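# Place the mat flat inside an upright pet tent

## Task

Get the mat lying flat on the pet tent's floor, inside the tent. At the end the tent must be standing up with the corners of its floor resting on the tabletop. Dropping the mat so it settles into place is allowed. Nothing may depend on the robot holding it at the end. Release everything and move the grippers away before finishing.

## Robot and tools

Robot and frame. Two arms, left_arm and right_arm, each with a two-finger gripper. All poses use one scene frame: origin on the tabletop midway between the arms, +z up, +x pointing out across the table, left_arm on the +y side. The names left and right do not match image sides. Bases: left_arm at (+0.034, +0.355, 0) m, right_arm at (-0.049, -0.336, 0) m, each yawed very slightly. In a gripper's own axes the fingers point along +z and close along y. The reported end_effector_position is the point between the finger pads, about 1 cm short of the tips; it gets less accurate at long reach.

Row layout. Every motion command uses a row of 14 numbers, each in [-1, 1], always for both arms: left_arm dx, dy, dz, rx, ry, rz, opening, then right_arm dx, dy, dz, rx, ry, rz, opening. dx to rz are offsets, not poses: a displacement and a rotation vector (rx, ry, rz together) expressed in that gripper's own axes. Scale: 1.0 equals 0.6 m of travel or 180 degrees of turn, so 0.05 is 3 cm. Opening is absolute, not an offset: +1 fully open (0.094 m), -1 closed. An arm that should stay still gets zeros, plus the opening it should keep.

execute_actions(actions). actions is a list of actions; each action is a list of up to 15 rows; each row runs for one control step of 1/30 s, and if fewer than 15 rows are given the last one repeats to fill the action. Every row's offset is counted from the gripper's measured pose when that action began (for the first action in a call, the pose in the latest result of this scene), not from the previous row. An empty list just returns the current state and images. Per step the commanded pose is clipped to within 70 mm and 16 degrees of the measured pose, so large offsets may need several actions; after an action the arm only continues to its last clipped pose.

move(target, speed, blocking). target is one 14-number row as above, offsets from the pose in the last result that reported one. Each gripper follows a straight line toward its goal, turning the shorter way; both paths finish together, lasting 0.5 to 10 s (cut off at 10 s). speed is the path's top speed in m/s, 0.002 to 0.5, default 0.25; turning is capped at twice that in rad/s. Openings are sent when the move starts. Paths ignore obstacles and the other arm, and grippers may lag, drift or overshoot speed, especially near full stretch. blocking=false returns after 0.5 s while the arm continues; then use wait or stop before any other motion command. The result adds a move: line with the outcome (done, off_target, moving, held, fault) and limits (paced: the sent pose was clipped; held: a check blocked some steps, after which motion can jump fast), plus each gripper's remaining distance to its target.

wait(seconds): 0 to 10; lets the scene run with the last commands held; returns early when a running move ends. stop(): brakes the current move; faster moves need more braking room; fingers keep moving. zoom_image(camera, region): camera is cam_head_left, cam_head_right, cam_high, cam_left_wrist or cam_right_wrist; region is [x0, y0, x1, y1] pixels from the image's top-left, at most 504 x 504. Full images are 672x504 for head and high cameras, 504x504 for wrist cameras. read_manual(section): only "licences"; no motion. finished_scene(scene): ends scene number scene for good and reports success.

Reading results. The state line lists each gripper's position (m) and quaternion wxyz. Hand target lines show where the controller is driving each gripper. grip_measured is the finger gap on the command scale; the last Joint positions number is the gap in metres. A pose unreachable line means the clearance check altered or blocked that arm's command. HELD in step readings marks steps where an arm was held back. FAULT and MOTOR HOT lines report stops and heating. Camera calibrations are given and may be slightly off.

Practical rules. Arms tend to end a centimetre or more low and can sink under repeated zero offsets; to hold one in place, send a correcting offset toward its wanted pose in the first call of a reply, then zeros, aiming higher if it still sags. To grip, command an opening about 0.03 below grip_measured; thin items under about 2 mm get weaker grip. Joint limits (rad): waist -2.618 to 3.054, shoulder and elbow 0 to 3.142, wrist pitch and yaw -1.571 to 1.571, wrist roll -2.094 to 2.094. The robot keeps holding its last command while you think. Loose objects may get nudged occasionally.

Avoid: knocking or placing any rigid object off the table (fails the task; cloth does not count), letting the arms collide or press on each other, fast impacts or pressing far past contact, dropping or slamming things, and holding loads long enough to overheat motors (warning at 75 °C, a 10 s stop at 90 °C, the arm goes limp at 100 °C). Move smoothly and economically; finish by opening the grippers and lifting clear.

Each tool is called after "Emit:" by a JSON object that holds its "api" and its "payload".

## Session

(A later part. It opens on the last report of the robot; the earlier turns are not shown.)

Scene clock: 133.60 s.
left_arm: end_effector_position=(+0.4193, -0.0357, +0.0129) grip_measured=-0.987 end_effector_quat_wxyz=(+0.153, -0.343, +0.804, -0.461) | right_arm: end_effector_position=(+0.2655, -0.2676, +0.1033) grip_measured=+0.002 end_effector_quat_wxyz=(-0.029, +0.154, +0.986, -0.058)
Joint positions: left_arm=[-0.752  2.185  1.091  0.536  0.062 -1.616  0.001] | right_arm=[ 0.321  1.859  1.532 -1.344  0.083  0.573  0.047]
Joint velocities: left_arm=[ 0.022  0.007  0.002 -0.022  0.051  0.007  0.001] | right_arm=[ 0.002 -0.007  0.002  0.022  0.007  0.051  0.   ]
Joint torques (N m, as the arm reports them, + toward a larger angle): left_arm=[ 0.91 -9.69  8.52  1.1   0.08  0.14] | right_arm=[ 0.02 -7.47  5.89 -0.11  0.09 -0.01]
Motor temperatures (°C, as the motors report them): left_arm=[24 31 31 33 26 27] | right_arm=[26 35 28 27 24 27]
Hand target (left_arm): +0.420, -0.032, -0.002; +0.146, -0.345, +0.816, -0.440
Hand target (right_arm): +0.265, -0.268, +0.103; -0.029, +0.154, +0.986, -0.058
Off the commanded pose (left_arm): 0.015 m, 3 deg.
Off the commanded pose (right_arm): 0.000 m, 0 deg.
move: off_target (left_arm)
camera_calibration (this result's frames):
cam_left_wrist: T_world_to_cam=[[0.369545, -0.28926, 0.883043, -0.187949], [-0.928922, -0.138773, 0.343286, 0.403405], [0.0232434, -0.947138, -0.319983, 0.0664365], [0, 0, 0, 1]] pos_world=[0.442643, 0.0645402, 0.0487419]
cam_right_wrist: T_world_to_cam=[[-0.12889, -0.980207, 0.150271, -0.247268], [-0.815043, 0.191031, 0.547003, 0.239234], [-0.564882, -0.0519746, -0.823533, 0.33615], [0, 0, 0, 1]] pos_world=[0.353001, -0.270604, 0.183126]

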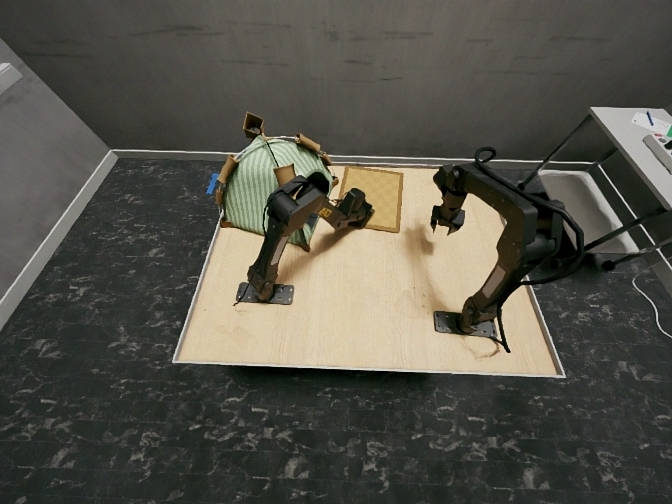

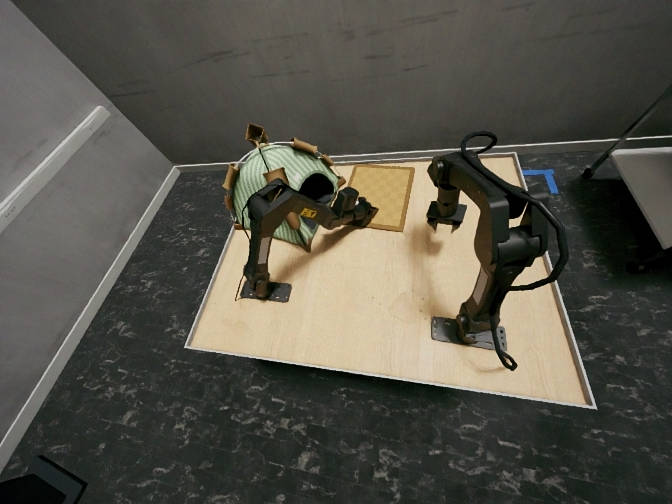

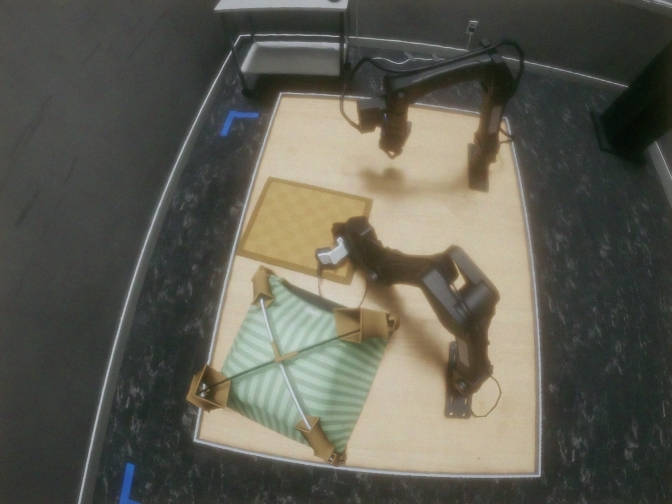

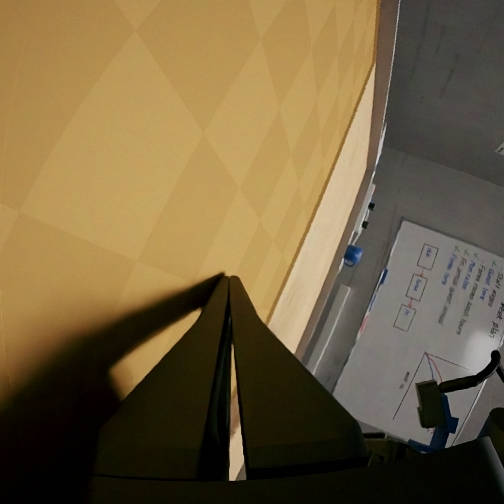

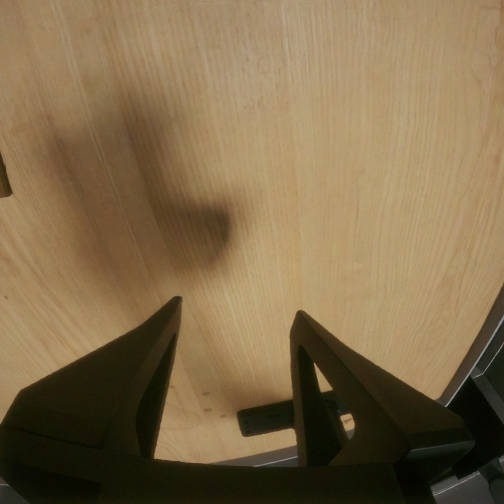

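Emit:
{"api": "move", "payload": {"target": [0.16,0.05,-0.145,-0.15,0,0,-1,0,0,0,0,0,0,0], "speed": 0.15}}

Emit:
{"api": "move", "payload": {"target": [0,0.043,0.072,0,0,0,-1,0,0,0,0,0,0,0], "speed": 0.06}}

Emit:
{"api": "move", "payload": {"target": [-0.147,-0.107,0.09,0,0,0,-1,0,0,0,0,0,0,0], "speed": 0.05}}

Scene clock: 136.00 s.
left_arm: end_effector_position=(+0.2849, -0.0295, +0.0217) grip_measured=-0.987 end_effector_quat_wxyz=(+0.061, -0.368, +0.894, -0.248) | right_arm: end_effector_position=(+0.2655, -0.2676, +0.1033) grip_measured=+0.002 end_effector_quat_wxyz=(-0.029, +0.154, +0.986, -0.058)
Joint positions: left_arm=[-0.985  1.952  1.19  -0.294 -0.034 -1.78   0.001] | right_arm=[ 0.321  1.859  1.532 -1.344  0.083  0.573  0.047]
Joint velocities: left_arm=[ 0.007 -0.007 -0.002 -0.066 -0.11  -0.022  0.   ] | right_arm=[-0.017 -0.002 -0.017 -0.037 -0.051 -0.037  0.001]
Joint torques (N m, as the arm reports them, + toward a larger angle): left_arm=[ -0.59 -12.03   9.66   0.78  -0.24  -0.04] | right_arm=[ 0.03 -7.46  5.89 -0.11  0.09 -0.01]
Motor temperatures (°C, as the motors report them): left_arm=[24 32 31 33 26 27] | right_arm=[26 35 28 27 24 27]
Hand target (left_arm): +0.289, -0.035, +0.040; +0.072, -0.368, +0.890, -0.261
Hand target (right_arm): +0.265, -0.268, +0.103; -0.029, +0.154, +0.986, -0.058
Off the commanded pose (left_arm): 0.020 m, 2 deg.
Off the commanded pose (right_arm): 0.000 m, 0 deg.
move: off_target (left_arm)
camera_calibration (this result's frames):
cam_left_wrist: T_world_to_cam=[[0.606481, -0.573695, 0.550504, -0.212929], [-0.774569, -0.269984, 0.571972, 0.223587], [-0.17951, -0.773293, -0.608107, 0.147324], [0, 0, 0, 1]] pos_world=[0.328767, 0.0521328, 0.0789215]
cam_right_wrist: T_world_to_cam=[[-0.12889, -0.980207, 0.150271, -0.247268], [-0.815043, 0.191031, 0.547003, 0.239234], [-0.564882, -0.0519746, -0.823533, 0.33615], [0, 0, 0, 1]] pos_world=[0.353001, -0.270604, 0.183126]

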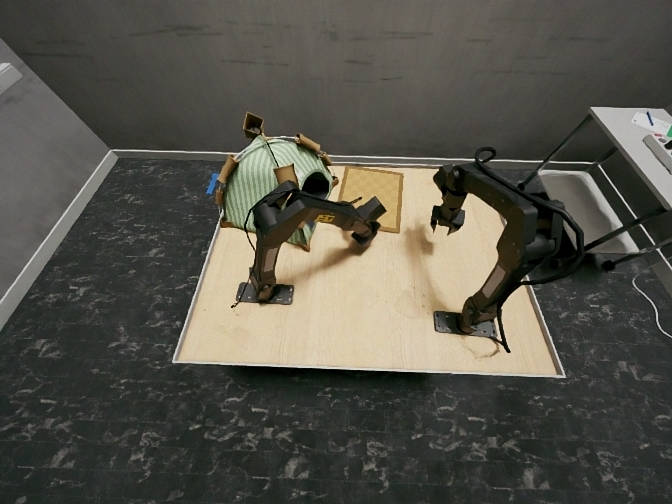

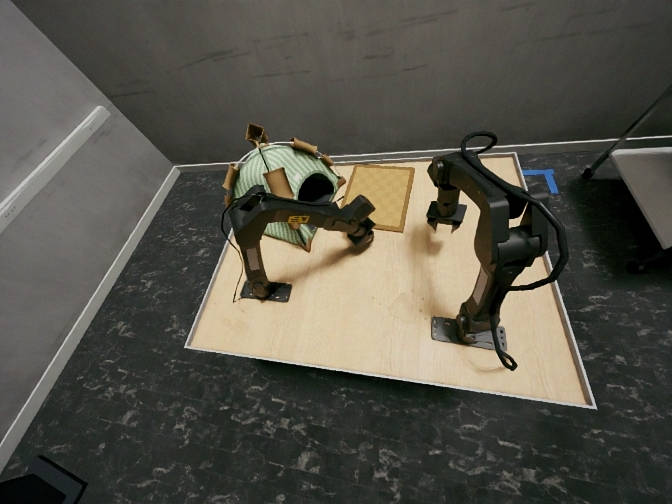

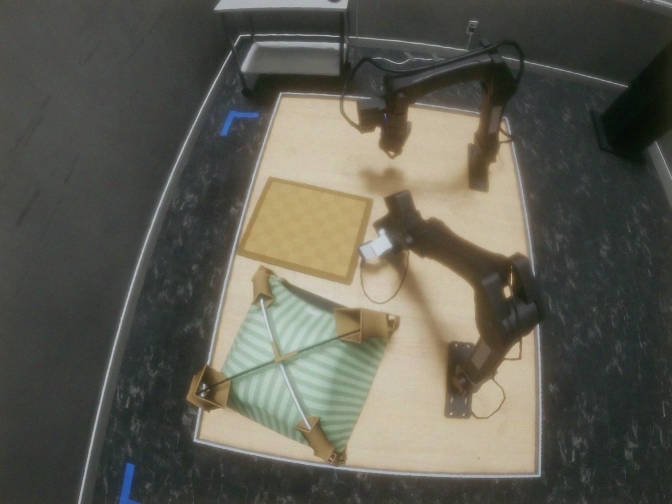

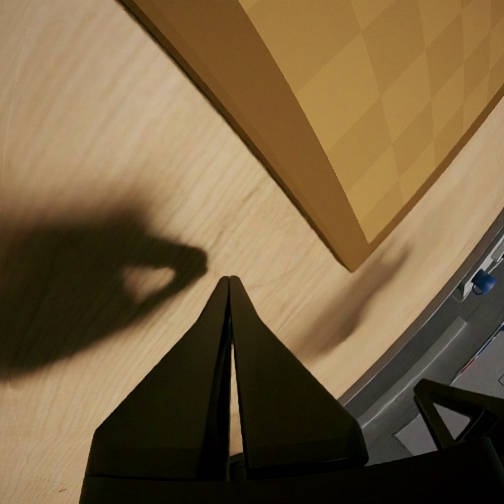

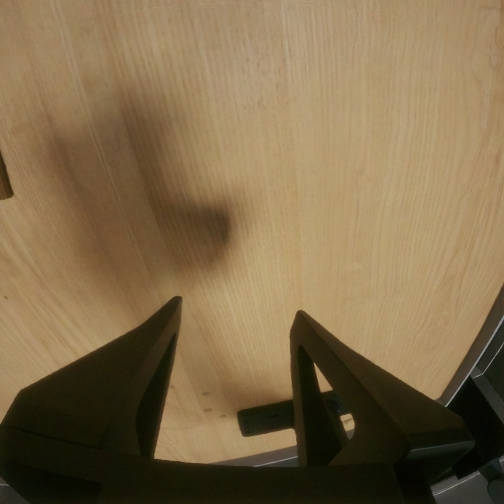

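Scene clock: 137.23 s.
left_arm: end_effector_position=(+0.2967, -0.0483, +0.0067) grip_measured=-0.987 end_effector_quat_wxyz=(+0.069, -0.365, +0.879, -0.297) | right_arm: end_effector_position=(+0.2655, -0.2676, +0.1033) grip_measured=+0.002 end_effector_quat_wxyz=(-0.029, +0.154, +0.986, -0.058)
Joint positions: left_arm=[-0.985  2.013  1.144 -0.082 -0.034 -1.785  0.001] | right_arm=[ 0.321  1.859  1.532 -1.344  0.083  0.573  0.047]
Joint velocities: left_arm=[ 0.002 -0.002  0.012  0.007 -0.007  0.037 -0.001] | right_arm=[ 0.002 -0.007  0.012 -0.022 -0.007 -0.022  0.001]
Joint torques (N m, as the arm reports them, + toward a larger angle): left_arm=[-1.07 -7.85  4.26  0.84 -0.07 -0.03] | right_arm=[ 0.02 -7.48  5.88 -0.11  0.09 -0.01]
Motor temperatures (°C, as the motors report them): left_arm=[24 32 31 33 26 27] | right_arm=[26 35 28 27 24 27]
Hand target (left_arm): +0.281, -0.030, -0.026; +0.061, -0.368, +0.894, -0.248
Hand target (right_arm): +0.265, -0.268, +0.103; -0.029, +0.154, +0.986, -0.058
Off the commanded pose (left_arm): 0.042 m, 6 deg.
Off the commanded pose (right_arm): 0.000 m, 0 deg.
move: off_target (left_arm)
camera_calibration (this result's frames):
cam_left_wrist: T_world_to_cam=[[0.576524, -0.517858, 0.632015, -0.211565], [-0.804081, -0.22216, 0.551451, 0.247482], [-0.145165, -0.826116, -0.544481, 0.112643], [0, 0, 0, 1]] pos_world=[0.33732, 0.0384757, 0.0585696]
cam_right_wrist: T_world_to_cam=[[-0.12889, -0.980207, 0.150271, -0.247268], [-0.815043, 0.191031, 0.547003, 0.239234], [-0.564882, -0.0519746, -0.823533, 0.33615], [0, 0, 0, 1]] pos_world=[0.353001, -0.270604, 0.183126]

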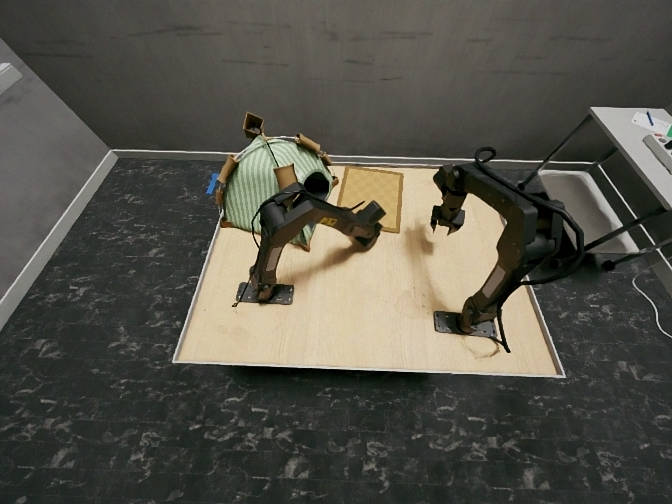

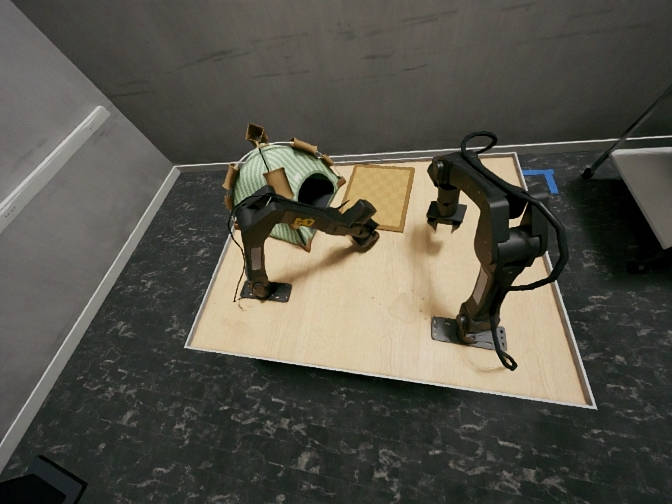

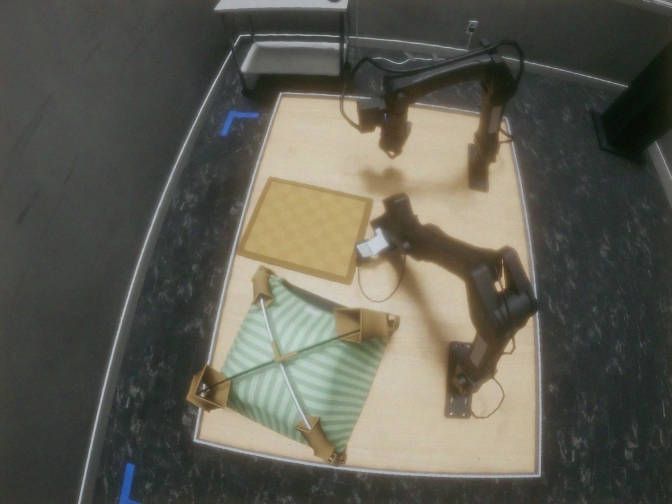

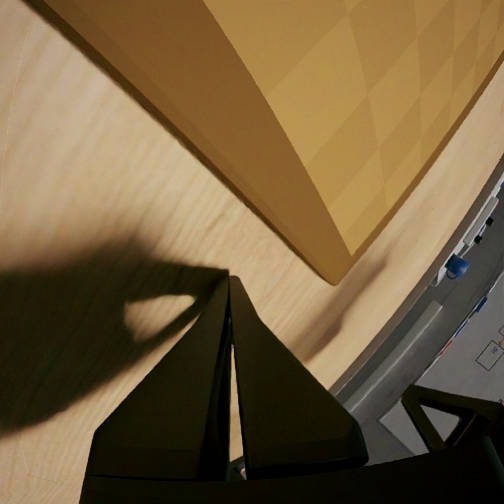

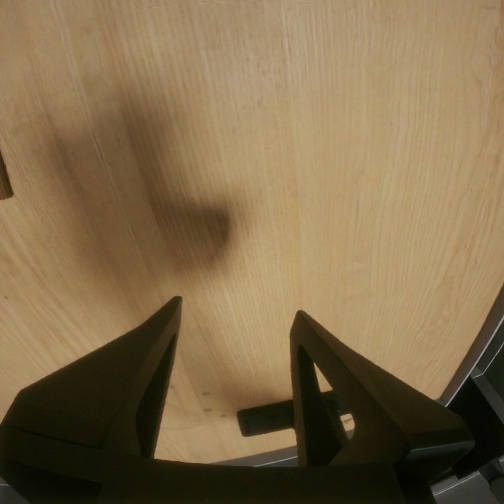

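Scene clock: 139.97 s.
left_arm: end_effector_position=(+0.4100, -0.0616, +0.0075) grip_measured=-0.987 end_effector_quat_wxyz=(+0.063, -0.357, +0.874, -0.324) | right_arm: end_effector_position=(+0.2655, -0.2676, +0.1033) grip_measured=+0.002 end_effector_quat_wxyz=(-0.029, +0.154, +0.986, -0.058)
Joint positions: left_arm=[-0.778  2.256  1.517 -0.167  0.119 -1.618  0.001] | right_arm=[ 0.321  1.859  1.532 -1.344  0.083  0.573  0.047]
Joint velocities: left_arm=[-0.002  0.007  0.002 -0.007 -0.037  0.022 -0.001] | right_arm=[ 0.002  0.017 -0.012 -0.051 -0.066 -0.022  0.   ]
Joint torques (N m, as the arm reports them, + toward a larger angle): left_arm=[  1.82 -10.39   9.13   0.86  -0.11   0.09] | right_arm=[ 0.03 -7.47  5.88 -0.12  0.09 -0.01]
Motor temperatures (°C, as the motors report them): left_arm=[24 32 31 33 26 27] | right_arm=[26 34 28 27 24 27]
Hand target (left_arm): +0.416, -0.050, -0.009; +0.066, -0.366, +0.879, -0.298
Hand target (right_arm): +0.265, -0.268, +0.103; -0.029, +0.154, +0.986, -0.058
Off the commanded pose (left_arm): 0.022 m, 3 deg.
Off the commanded pose (right_arm): 0.000 m, 0 deg.
move: off_target (left_arm)
camera_calibration (this result's frames):
cam_left_wrist: T_world_to_cam=[[0.558353, -0.492895, 0.667305, -0.275603], [-0.815523, -0.178537, 0.550497, 0.34255], [-0.152199, -0.851574, -0.501654, 0.119501], [0, 0, 0, 1]] pos_world=[0.451429, 0.0270784, 0.0552875]
cam_right_wrist: T_world_to_cam=[[-0.12889, -0.980207, 0.150271, -0.247268], [-0.815043, 0.191031, 0.547003, 0.239234], [-0.564882, -0.0519746, -0.823533, 0.33615], [0, 0, 0, 1]] pos_world=[0.353001, -0.270604, 0.183126]

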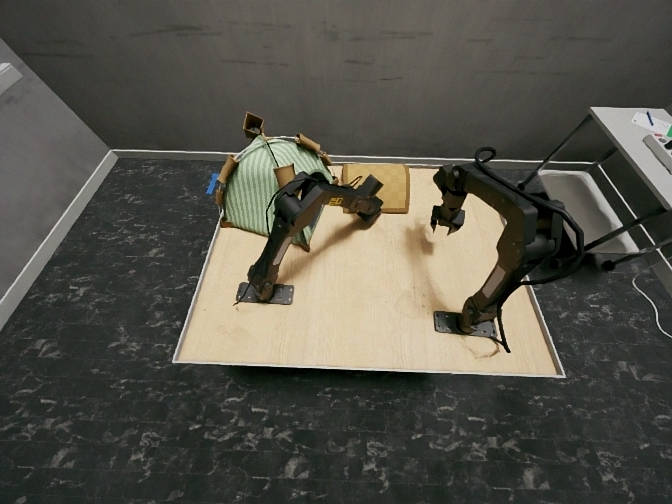

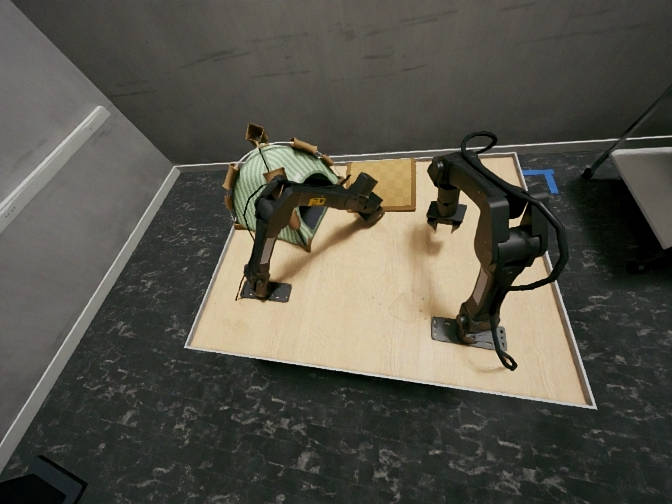

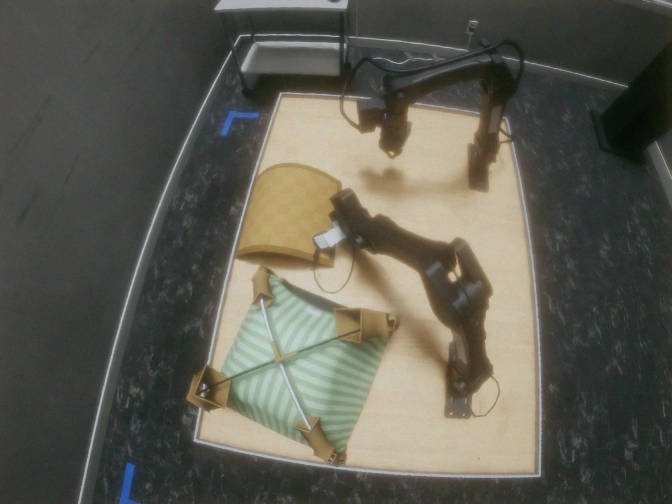

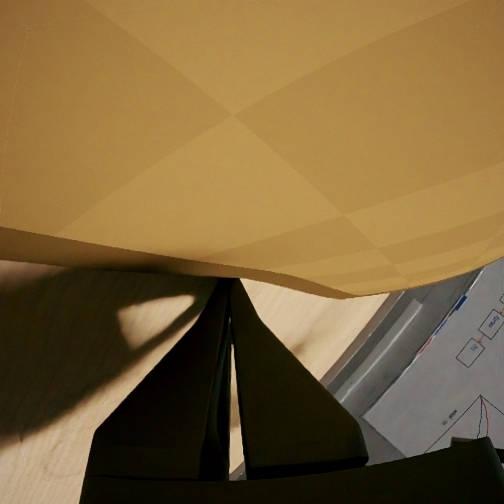

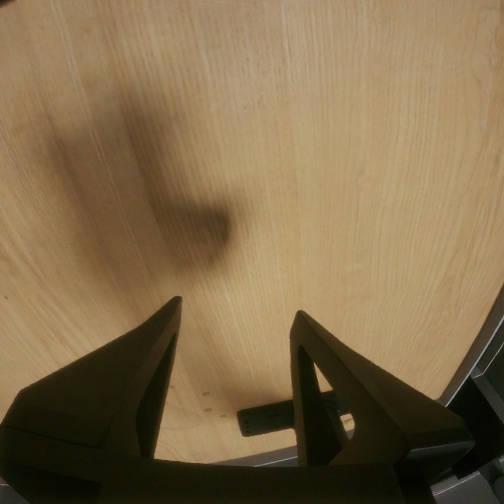

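Emit:
{"api": "move", "payload": {"target": [-0.015,-0.01,0.02,0,0,0,-1,0,0,0,0,0,0.15,0.6]}}

Emit:
{"api": "move", "payload": {"target": [-0.015,-0.01,0.02,0,0,0,-1,-0.29,0.26,0.02,-0.47,0,0,0.6]}}

Scene clock: 141.63 s.
left_arm: end_effector_position=(+0.4145, -0.0694, +0.0078) grip_measured=-0.987 end_effector_quat_wxyz=(+0.059, -0.354, +0.873, -0.331) | right_arm: end_effector_position=(+0.2653, -0.2672, +0.1033) grip_measured=+0.598 end_effector_quat_wxyz=(-0.016, +0.375, +0.925, -0.062)
Joint positions: left_arm=[-0.778  2.282  1.554 -0.167  0.131 -1.617  0.001] | right_arm=[ 0.321  1.859  1.532 -1.344  0.08   1.031  0.075]
Joint velocities: left_arm=[-0.022  0.002 -0.002 -0.007  0.022 -0.007  0.001] | right_arm=[-0.022  0.007  0.007  0.051 -0.007 -0.022 -0.   ]
Joint torques (N m, as the arm reports them, + toward a larger angle): left_arm=[  1.8  -11.34   9.79   1.06   0.     0.12] | right_arm=[ 0.02 -7.47  5.89 -0.11  0.12  0.12]
Motor temperatures (°C, as the motors report them): left_arm=[24 32 31 33 26 27] | right_arm=[26 34 28 27 24 27]
Hand target (left_arm): +0.424, -0.065, +0.001; +0.063, -0.357, +0.874, -0.324
Hand target (right_arm): +0.265, -0.268, +0.103; -0.014, +0.380, +0.923, -0.063
Off the commanded pose (left_arm): 0.013 m, 1 deg.
Off the commanded pose (right_arm): 0.000 m, 1 deg.
move: off_target (left_arm)
camera_calibration (this result's frames):
cam_left_wrist: T_world_to_cam=[[0.553161, -0.487438, 0.675587, -0.279688], [-0.817894, -0.163655, 0.551603, 0.346678], [-0.158309, -0.857684, -0.489201, 0.115756], [0, 0, 0, 1]] pos_world=[0.456583, 0.0196869, 0.0543527]
cam_right_wrist: T_world_to_cam=[[-0.552653, -0.8173, 0.163084, -0.0921881], [-0.668155, 0.551464, 0.499456, 0.301294], [-0.49814, 0.16706, -0.850851, 0.379701], [0, 0, 0, 1]] pos_world=[0.339508, -0.304931, 0.18762]

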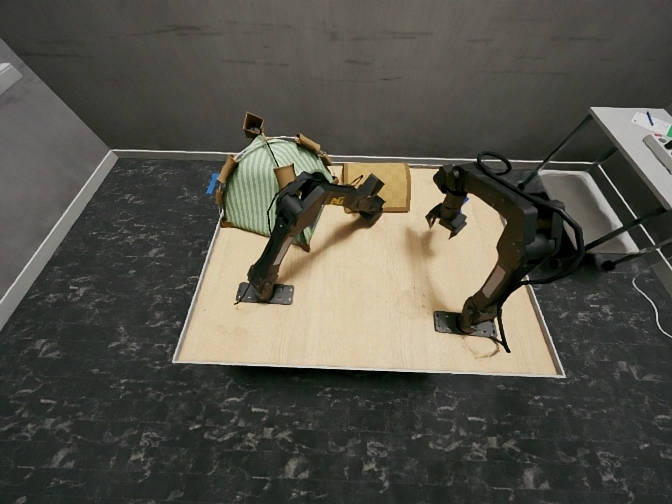

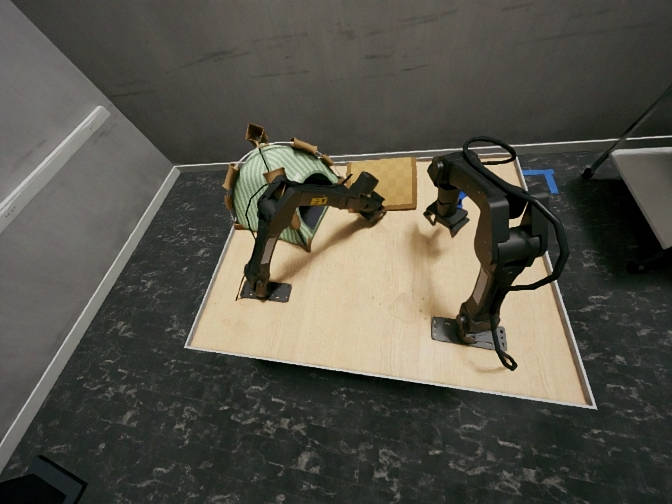

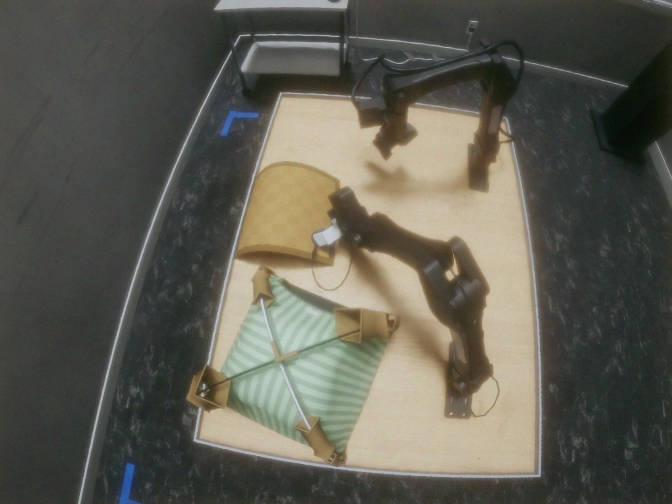

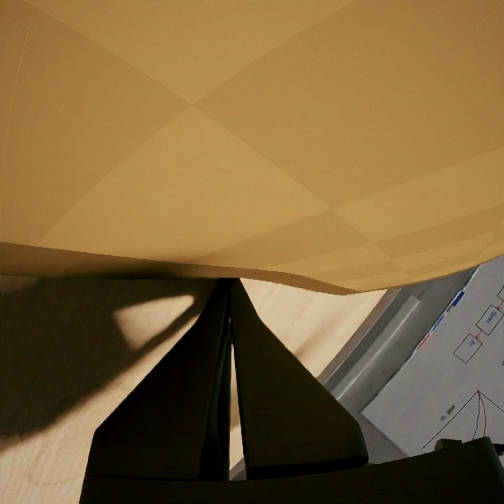

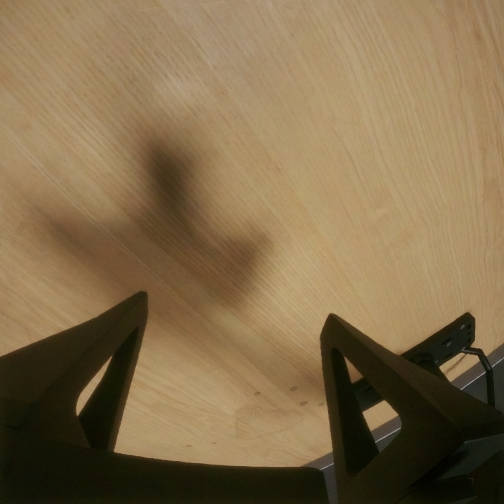

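Scene clock: 145.40 s.
left_arm: end_effector_position=(+0.4193, -0.0771, +0.0079) grip_measured=-0.987 end_effector_quat_wxyz=(+0.056, -0.351, +0.871, -0.338) | right_arm: end_effector_position=(+0.4910, -0.2796, +0.0703) grip_measured=+0.598 end_effector_quat_wxyz=(+0.235, +0.294, +0.733, +0.567)
Joint positions: left_arm=[-0.778  2.309  1.594 -0.169  0.142 -1.617  0.001] | right_arm=[-0.098  2.248  1.203  0.629 -0.916  1.223  0.075]
Joint velocities: left_arm=[ 0.007  0.007  0.007  0.022 -0.066 -0.022 -0.001] | right_arm=[-0.017  0.002 -0.027 -0.007  0.007 -0.022 -0.001]
Joint torques (N m, as the arm reports them, + toward a larger angle): left_arm=[  1.67 -11.45   9.83   1.07   0.04   0.12] | right_arm=[-0.25 -9.41  6.52  1.65 -0.27 -0.01]
Motor temperatures (°C, as the motors report them): left_arm=[24 33 32 33 26 27] | right_arm=[26 34 28 28 24 27]
Hand target (left_arm): +0.428, -0.073, +0.001; +0.059, -0.354, +0.873, -0.332
Hand target (right_arm): +0.494, -0.281, +0.074; +0.243, +0.284, +0.730, +0.572
Off the commanded pose (left_arm): 0.012 m, 1 deg.
Off the commanded pose (right_arm): 0.008 m, 2 deg.
move: off_target (left_arm)
camera_calibration (this result's frames):
cam_left_wrist: T_world_to_cam=[[0.548562, -0.48163, 0.683456, -0.283899], [-0.819981, -0.150111, 0.552357, 0.351159], [-0.163437, -0.863423, -0.477272, 0.111556], [0, 0, 0, 1]] pos_world=[0.461912, 0.0122987, 0.05331]
cam_right_wrist: T_world_to_cam=[[-0.0614793, -0.326791, -0.943095, 0.00145662], [-0.974736, 0.222938, -0.0137081, 0.570116], [0.214731, 0.918426, -0.332241, 0.289679], [0, 0, 0, 1]] pos_world=[0.493599, -0.392673, 0.105432]

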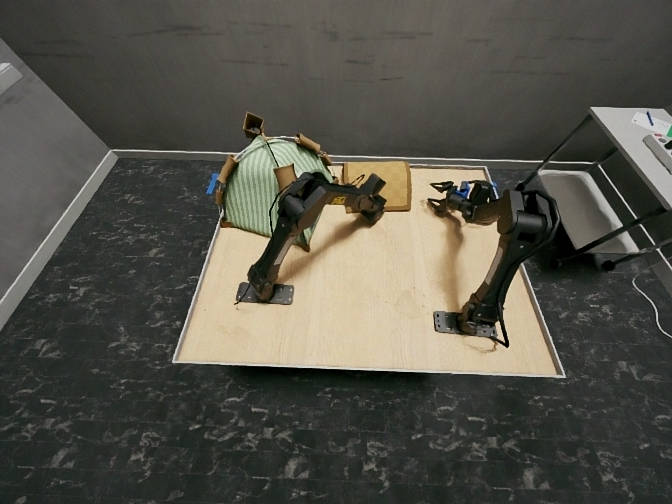

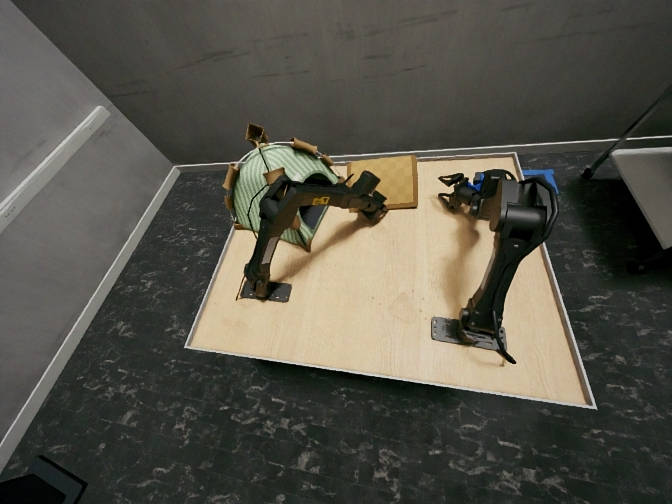

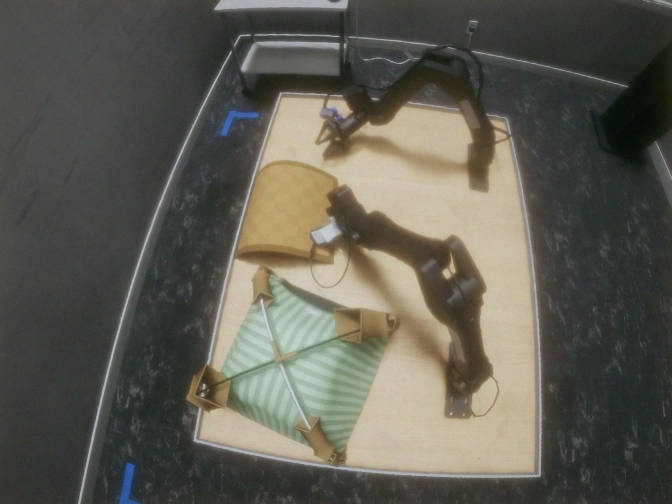

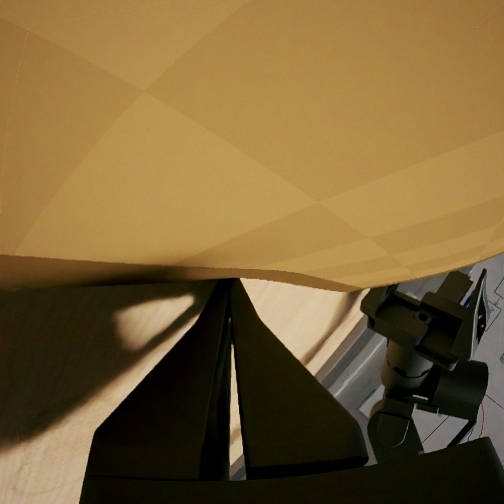

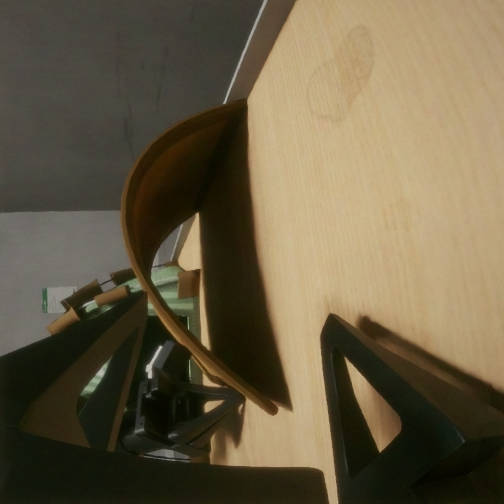

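Emit:
{"api": "move", "payload": {"target": [-0.01,-0.005,0.015,0,0,0,-1,0,0.08,-0.018,0,0,0,0.8], "speed": 0.1}}

Emit:
{"api": "move", "payload": {"target": [-0.01,-0.005,0.015,0,0,0,-1,0.027,0.06,0.2,0,0,0,0.8], "speed": 0.08}}

Scene clock: 146.53 s.
left_arm: end_effector_position=(+0.4211, -0.0802, +0.0082) grip_measured=-0.987 end_effector_quat_wxyz=(+0.055, -0.350, +0.871, -0.341) | right_arm: end_effector_position=(+0.4872, -0.2792, +0.0983) grip_measured=+0.798 end_effector_quat_wxyz=(+0.219, +0.308, +0.734, +0.564)
Joint positions: left_arm=[-0.778  2.319  1.61  -0.17   0.147 -1.617  0.001] | right_arm=[-0.098  2.155  1.219  0.483 -0.913  1.228  0.084]
Joint velocities: left_arm=[0.007 0.012 0.012 0.051 0.051 0.066 0.   ] | right_arm=[-0.002  0.002 -0.007  0.037 -0.007  0.037  0.001]
Joint torques (N m, as the arm reports them, + toward a larger angle): left_arm=[  1.   -11.6    9.86   1.14   0.07   0.08] | right_arm=[  0.28 -11.93   7.88   1.27  -0.17  -0.04]
Motor temperatures (°C, as the motors report them): left_arm=[24 33 32 33 26 27] | right_arm=[26 35 28 28 24 27]
Hand target (left_arm): +0.428, -0.080, +0.002; +0.057, -0.351, +0.871, -0.338
Hand target (right_arm): +0.492, -0.278, +0.120; +0.235, +0.294, +0.733, +0.568
Off the commanded pose (left_arm): 0.010 m, 0 deg.
Off the commanded pose (right_arm): 0.022 m, 2 deg.
move: off_target (right_arm)
camera_calibration (this result's frames):
cam_left_wrist: T_world_to_cam=[[0.546745, -0.479282, 0.686556, -0.285608], [-0.820688, -0.144235, 0.552872, 0.35277], [-0.165956, -0.865728, -0.472201, 0.110141], [0, 0, 0, 1]] pos_world=[0.463948, 0.00934736, 0.0530582]
cam_right_wrist: T_world_to_cam=[[-0.102021, -0.318015, -0.942581, 0.0499696], [-0.973619, 0.226325, 0.029021, 0.563005], [0.204101, 0.920675, -0.332715, 0.305336], [0, 0, 0, 1]] pos_world=[0.490931, -0.392647, 0.132351]

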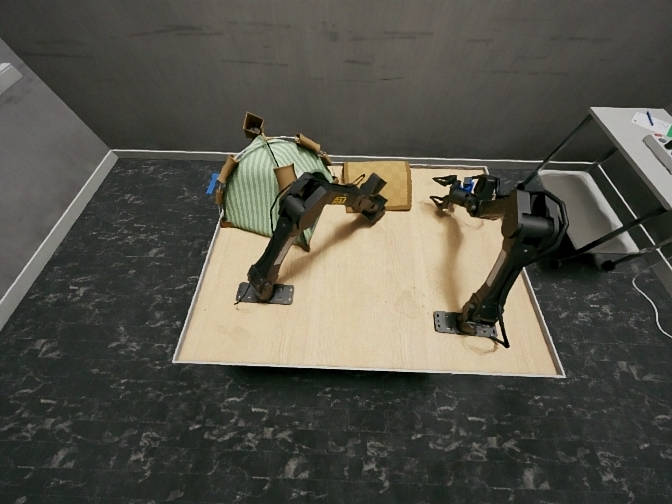

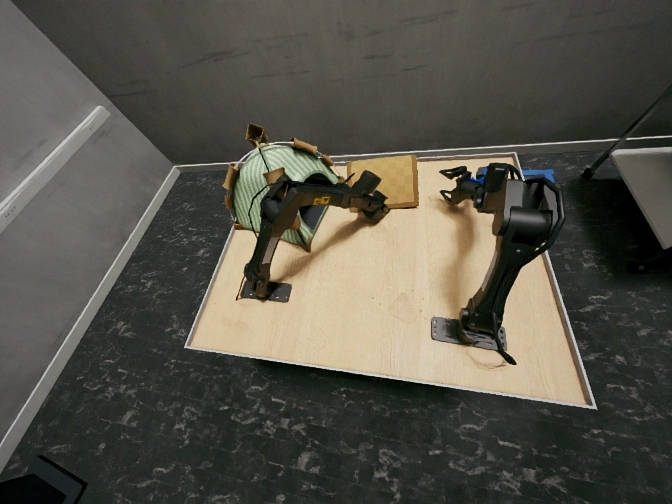

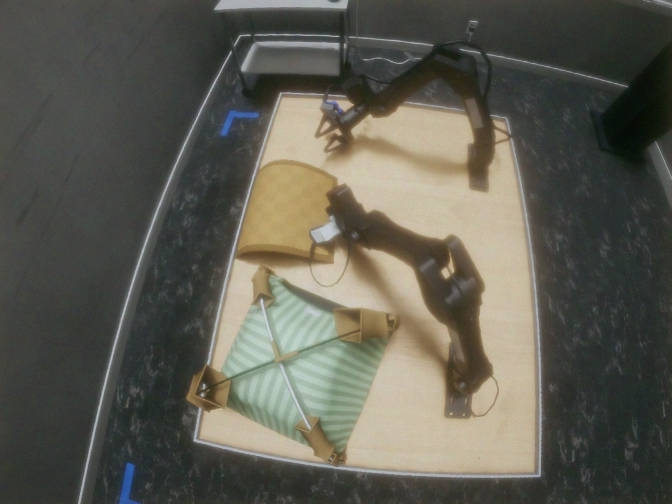

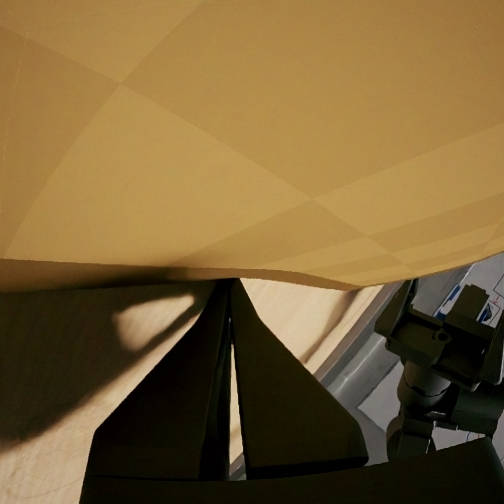

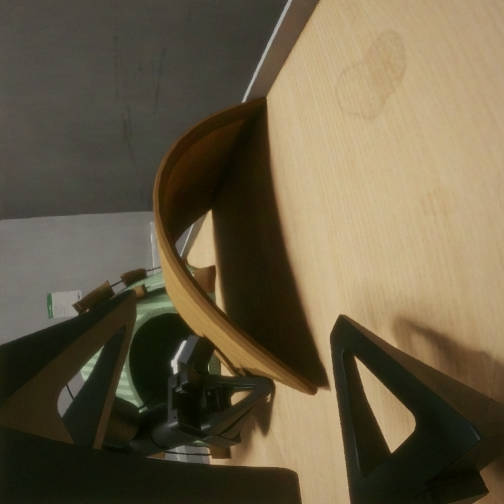

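Scene clock: 148.50 s.
left_arm: end_effector_position=(+0.4230, -0.0834, +0.0083) grip_measured=-0.987 end_effector_quat_wxyz=(+0.054, -0.348, +0.870, -0.343) | right_arm: end_effector_position=(+0.5579, -0.1795, +0.0947) grip_measured=+0.798 end_effector_quat_wxyz=(+0.213, +0.311, +0.735, +0.564)
Joint positions: left_arm=[-0.778  2.33   1.627 -0.171  0.151 -1.617  0.001] | right_arm=[ 0.128  2.374  1.576  0.431 -0.71   1.364  0.084]
Joint velocities: left_arm=[-0.007 -0.007 -0.007  0.022 -0.007 -0.081 -0.001] | right_arm=[-0.007 -0.002 -0.022  0.081 -0.081 -0.081 -0.   ]
Joint torques (N m, as the arm reports them, + toward a larger angle): left_arm=[  0.99 -11.68   9.99   1.12   0.06   0.07] | right_arm=[  0.27 -11.41   8.94   1.4   -0.06  -0.02]
Motor temperatures (°C, as the motors report them): left_arm=[24 34 32 33 26 27] | right_arm=[26 35 29 29 24 27]
Hand target (left_arm): +0.430, -0.083, +0.003; +0.055, -0.350, +0.871, -0.341
Hand target (right_arm): +0.563, -0.178, +0.101; +0.218, +0.308, +0.733, +0.566
Off the commanded pose (left_arm): 0.009 m, 0 deg.
Off the commanded pose (right_arm): 0.009 m, 1 deg.
move: done
camera_calibration (this result's frames):
cam_left_wrist: T_world_to_cam=[[0.54489, -0.476933, 0.689659, -0.287265], [-0.821468, -0.138659, 0.553141, 0.354617], [-0.168184, -0.867933, -0.467339, 0.108521], [0, 0, 0, 1]] pos_world=[0.466085, 0.00635399, 0.0526776]
cam_right_wrist: T_world_to_cam=[[-0.111959, -0.313691, -0.942901, 0.0918415], [-0.973727, 0.223978, 0.0411043, 0.6078], [0.198295, 0.92273, -0.330526, 0.201263], [0, 0, 0, 1]] pos_world=[0.562204, -0.293035, 0.128137]

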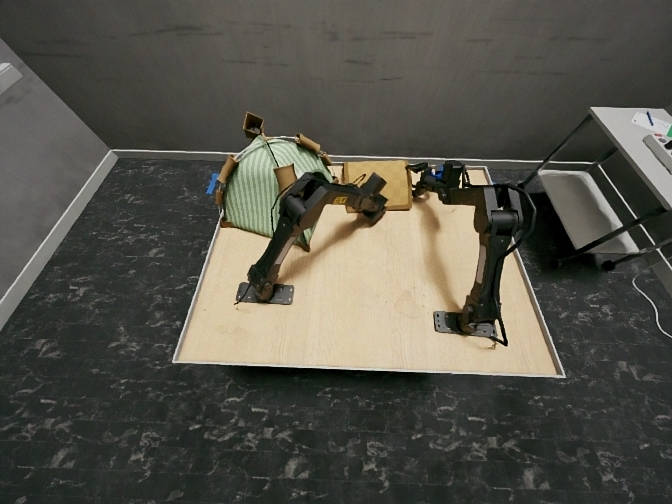

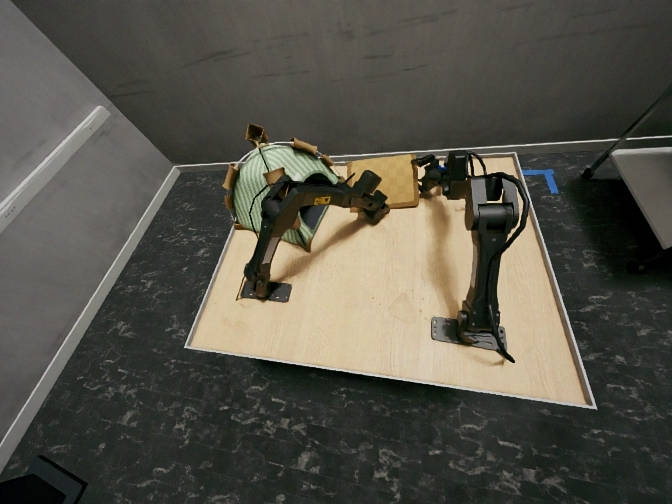

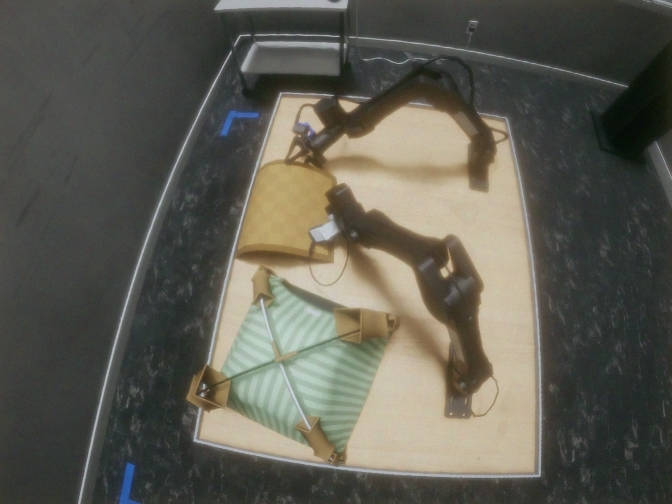

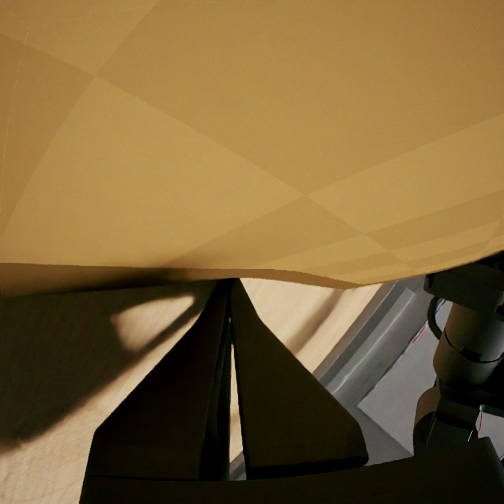

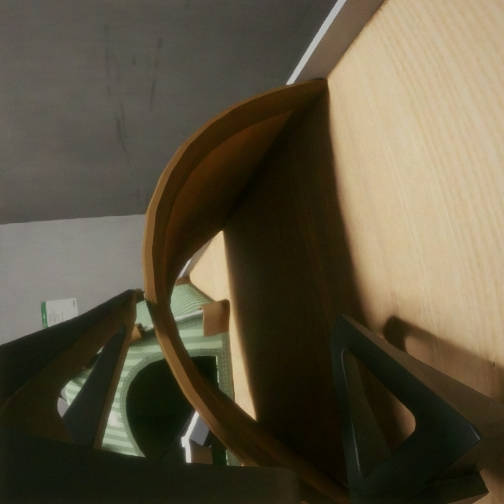

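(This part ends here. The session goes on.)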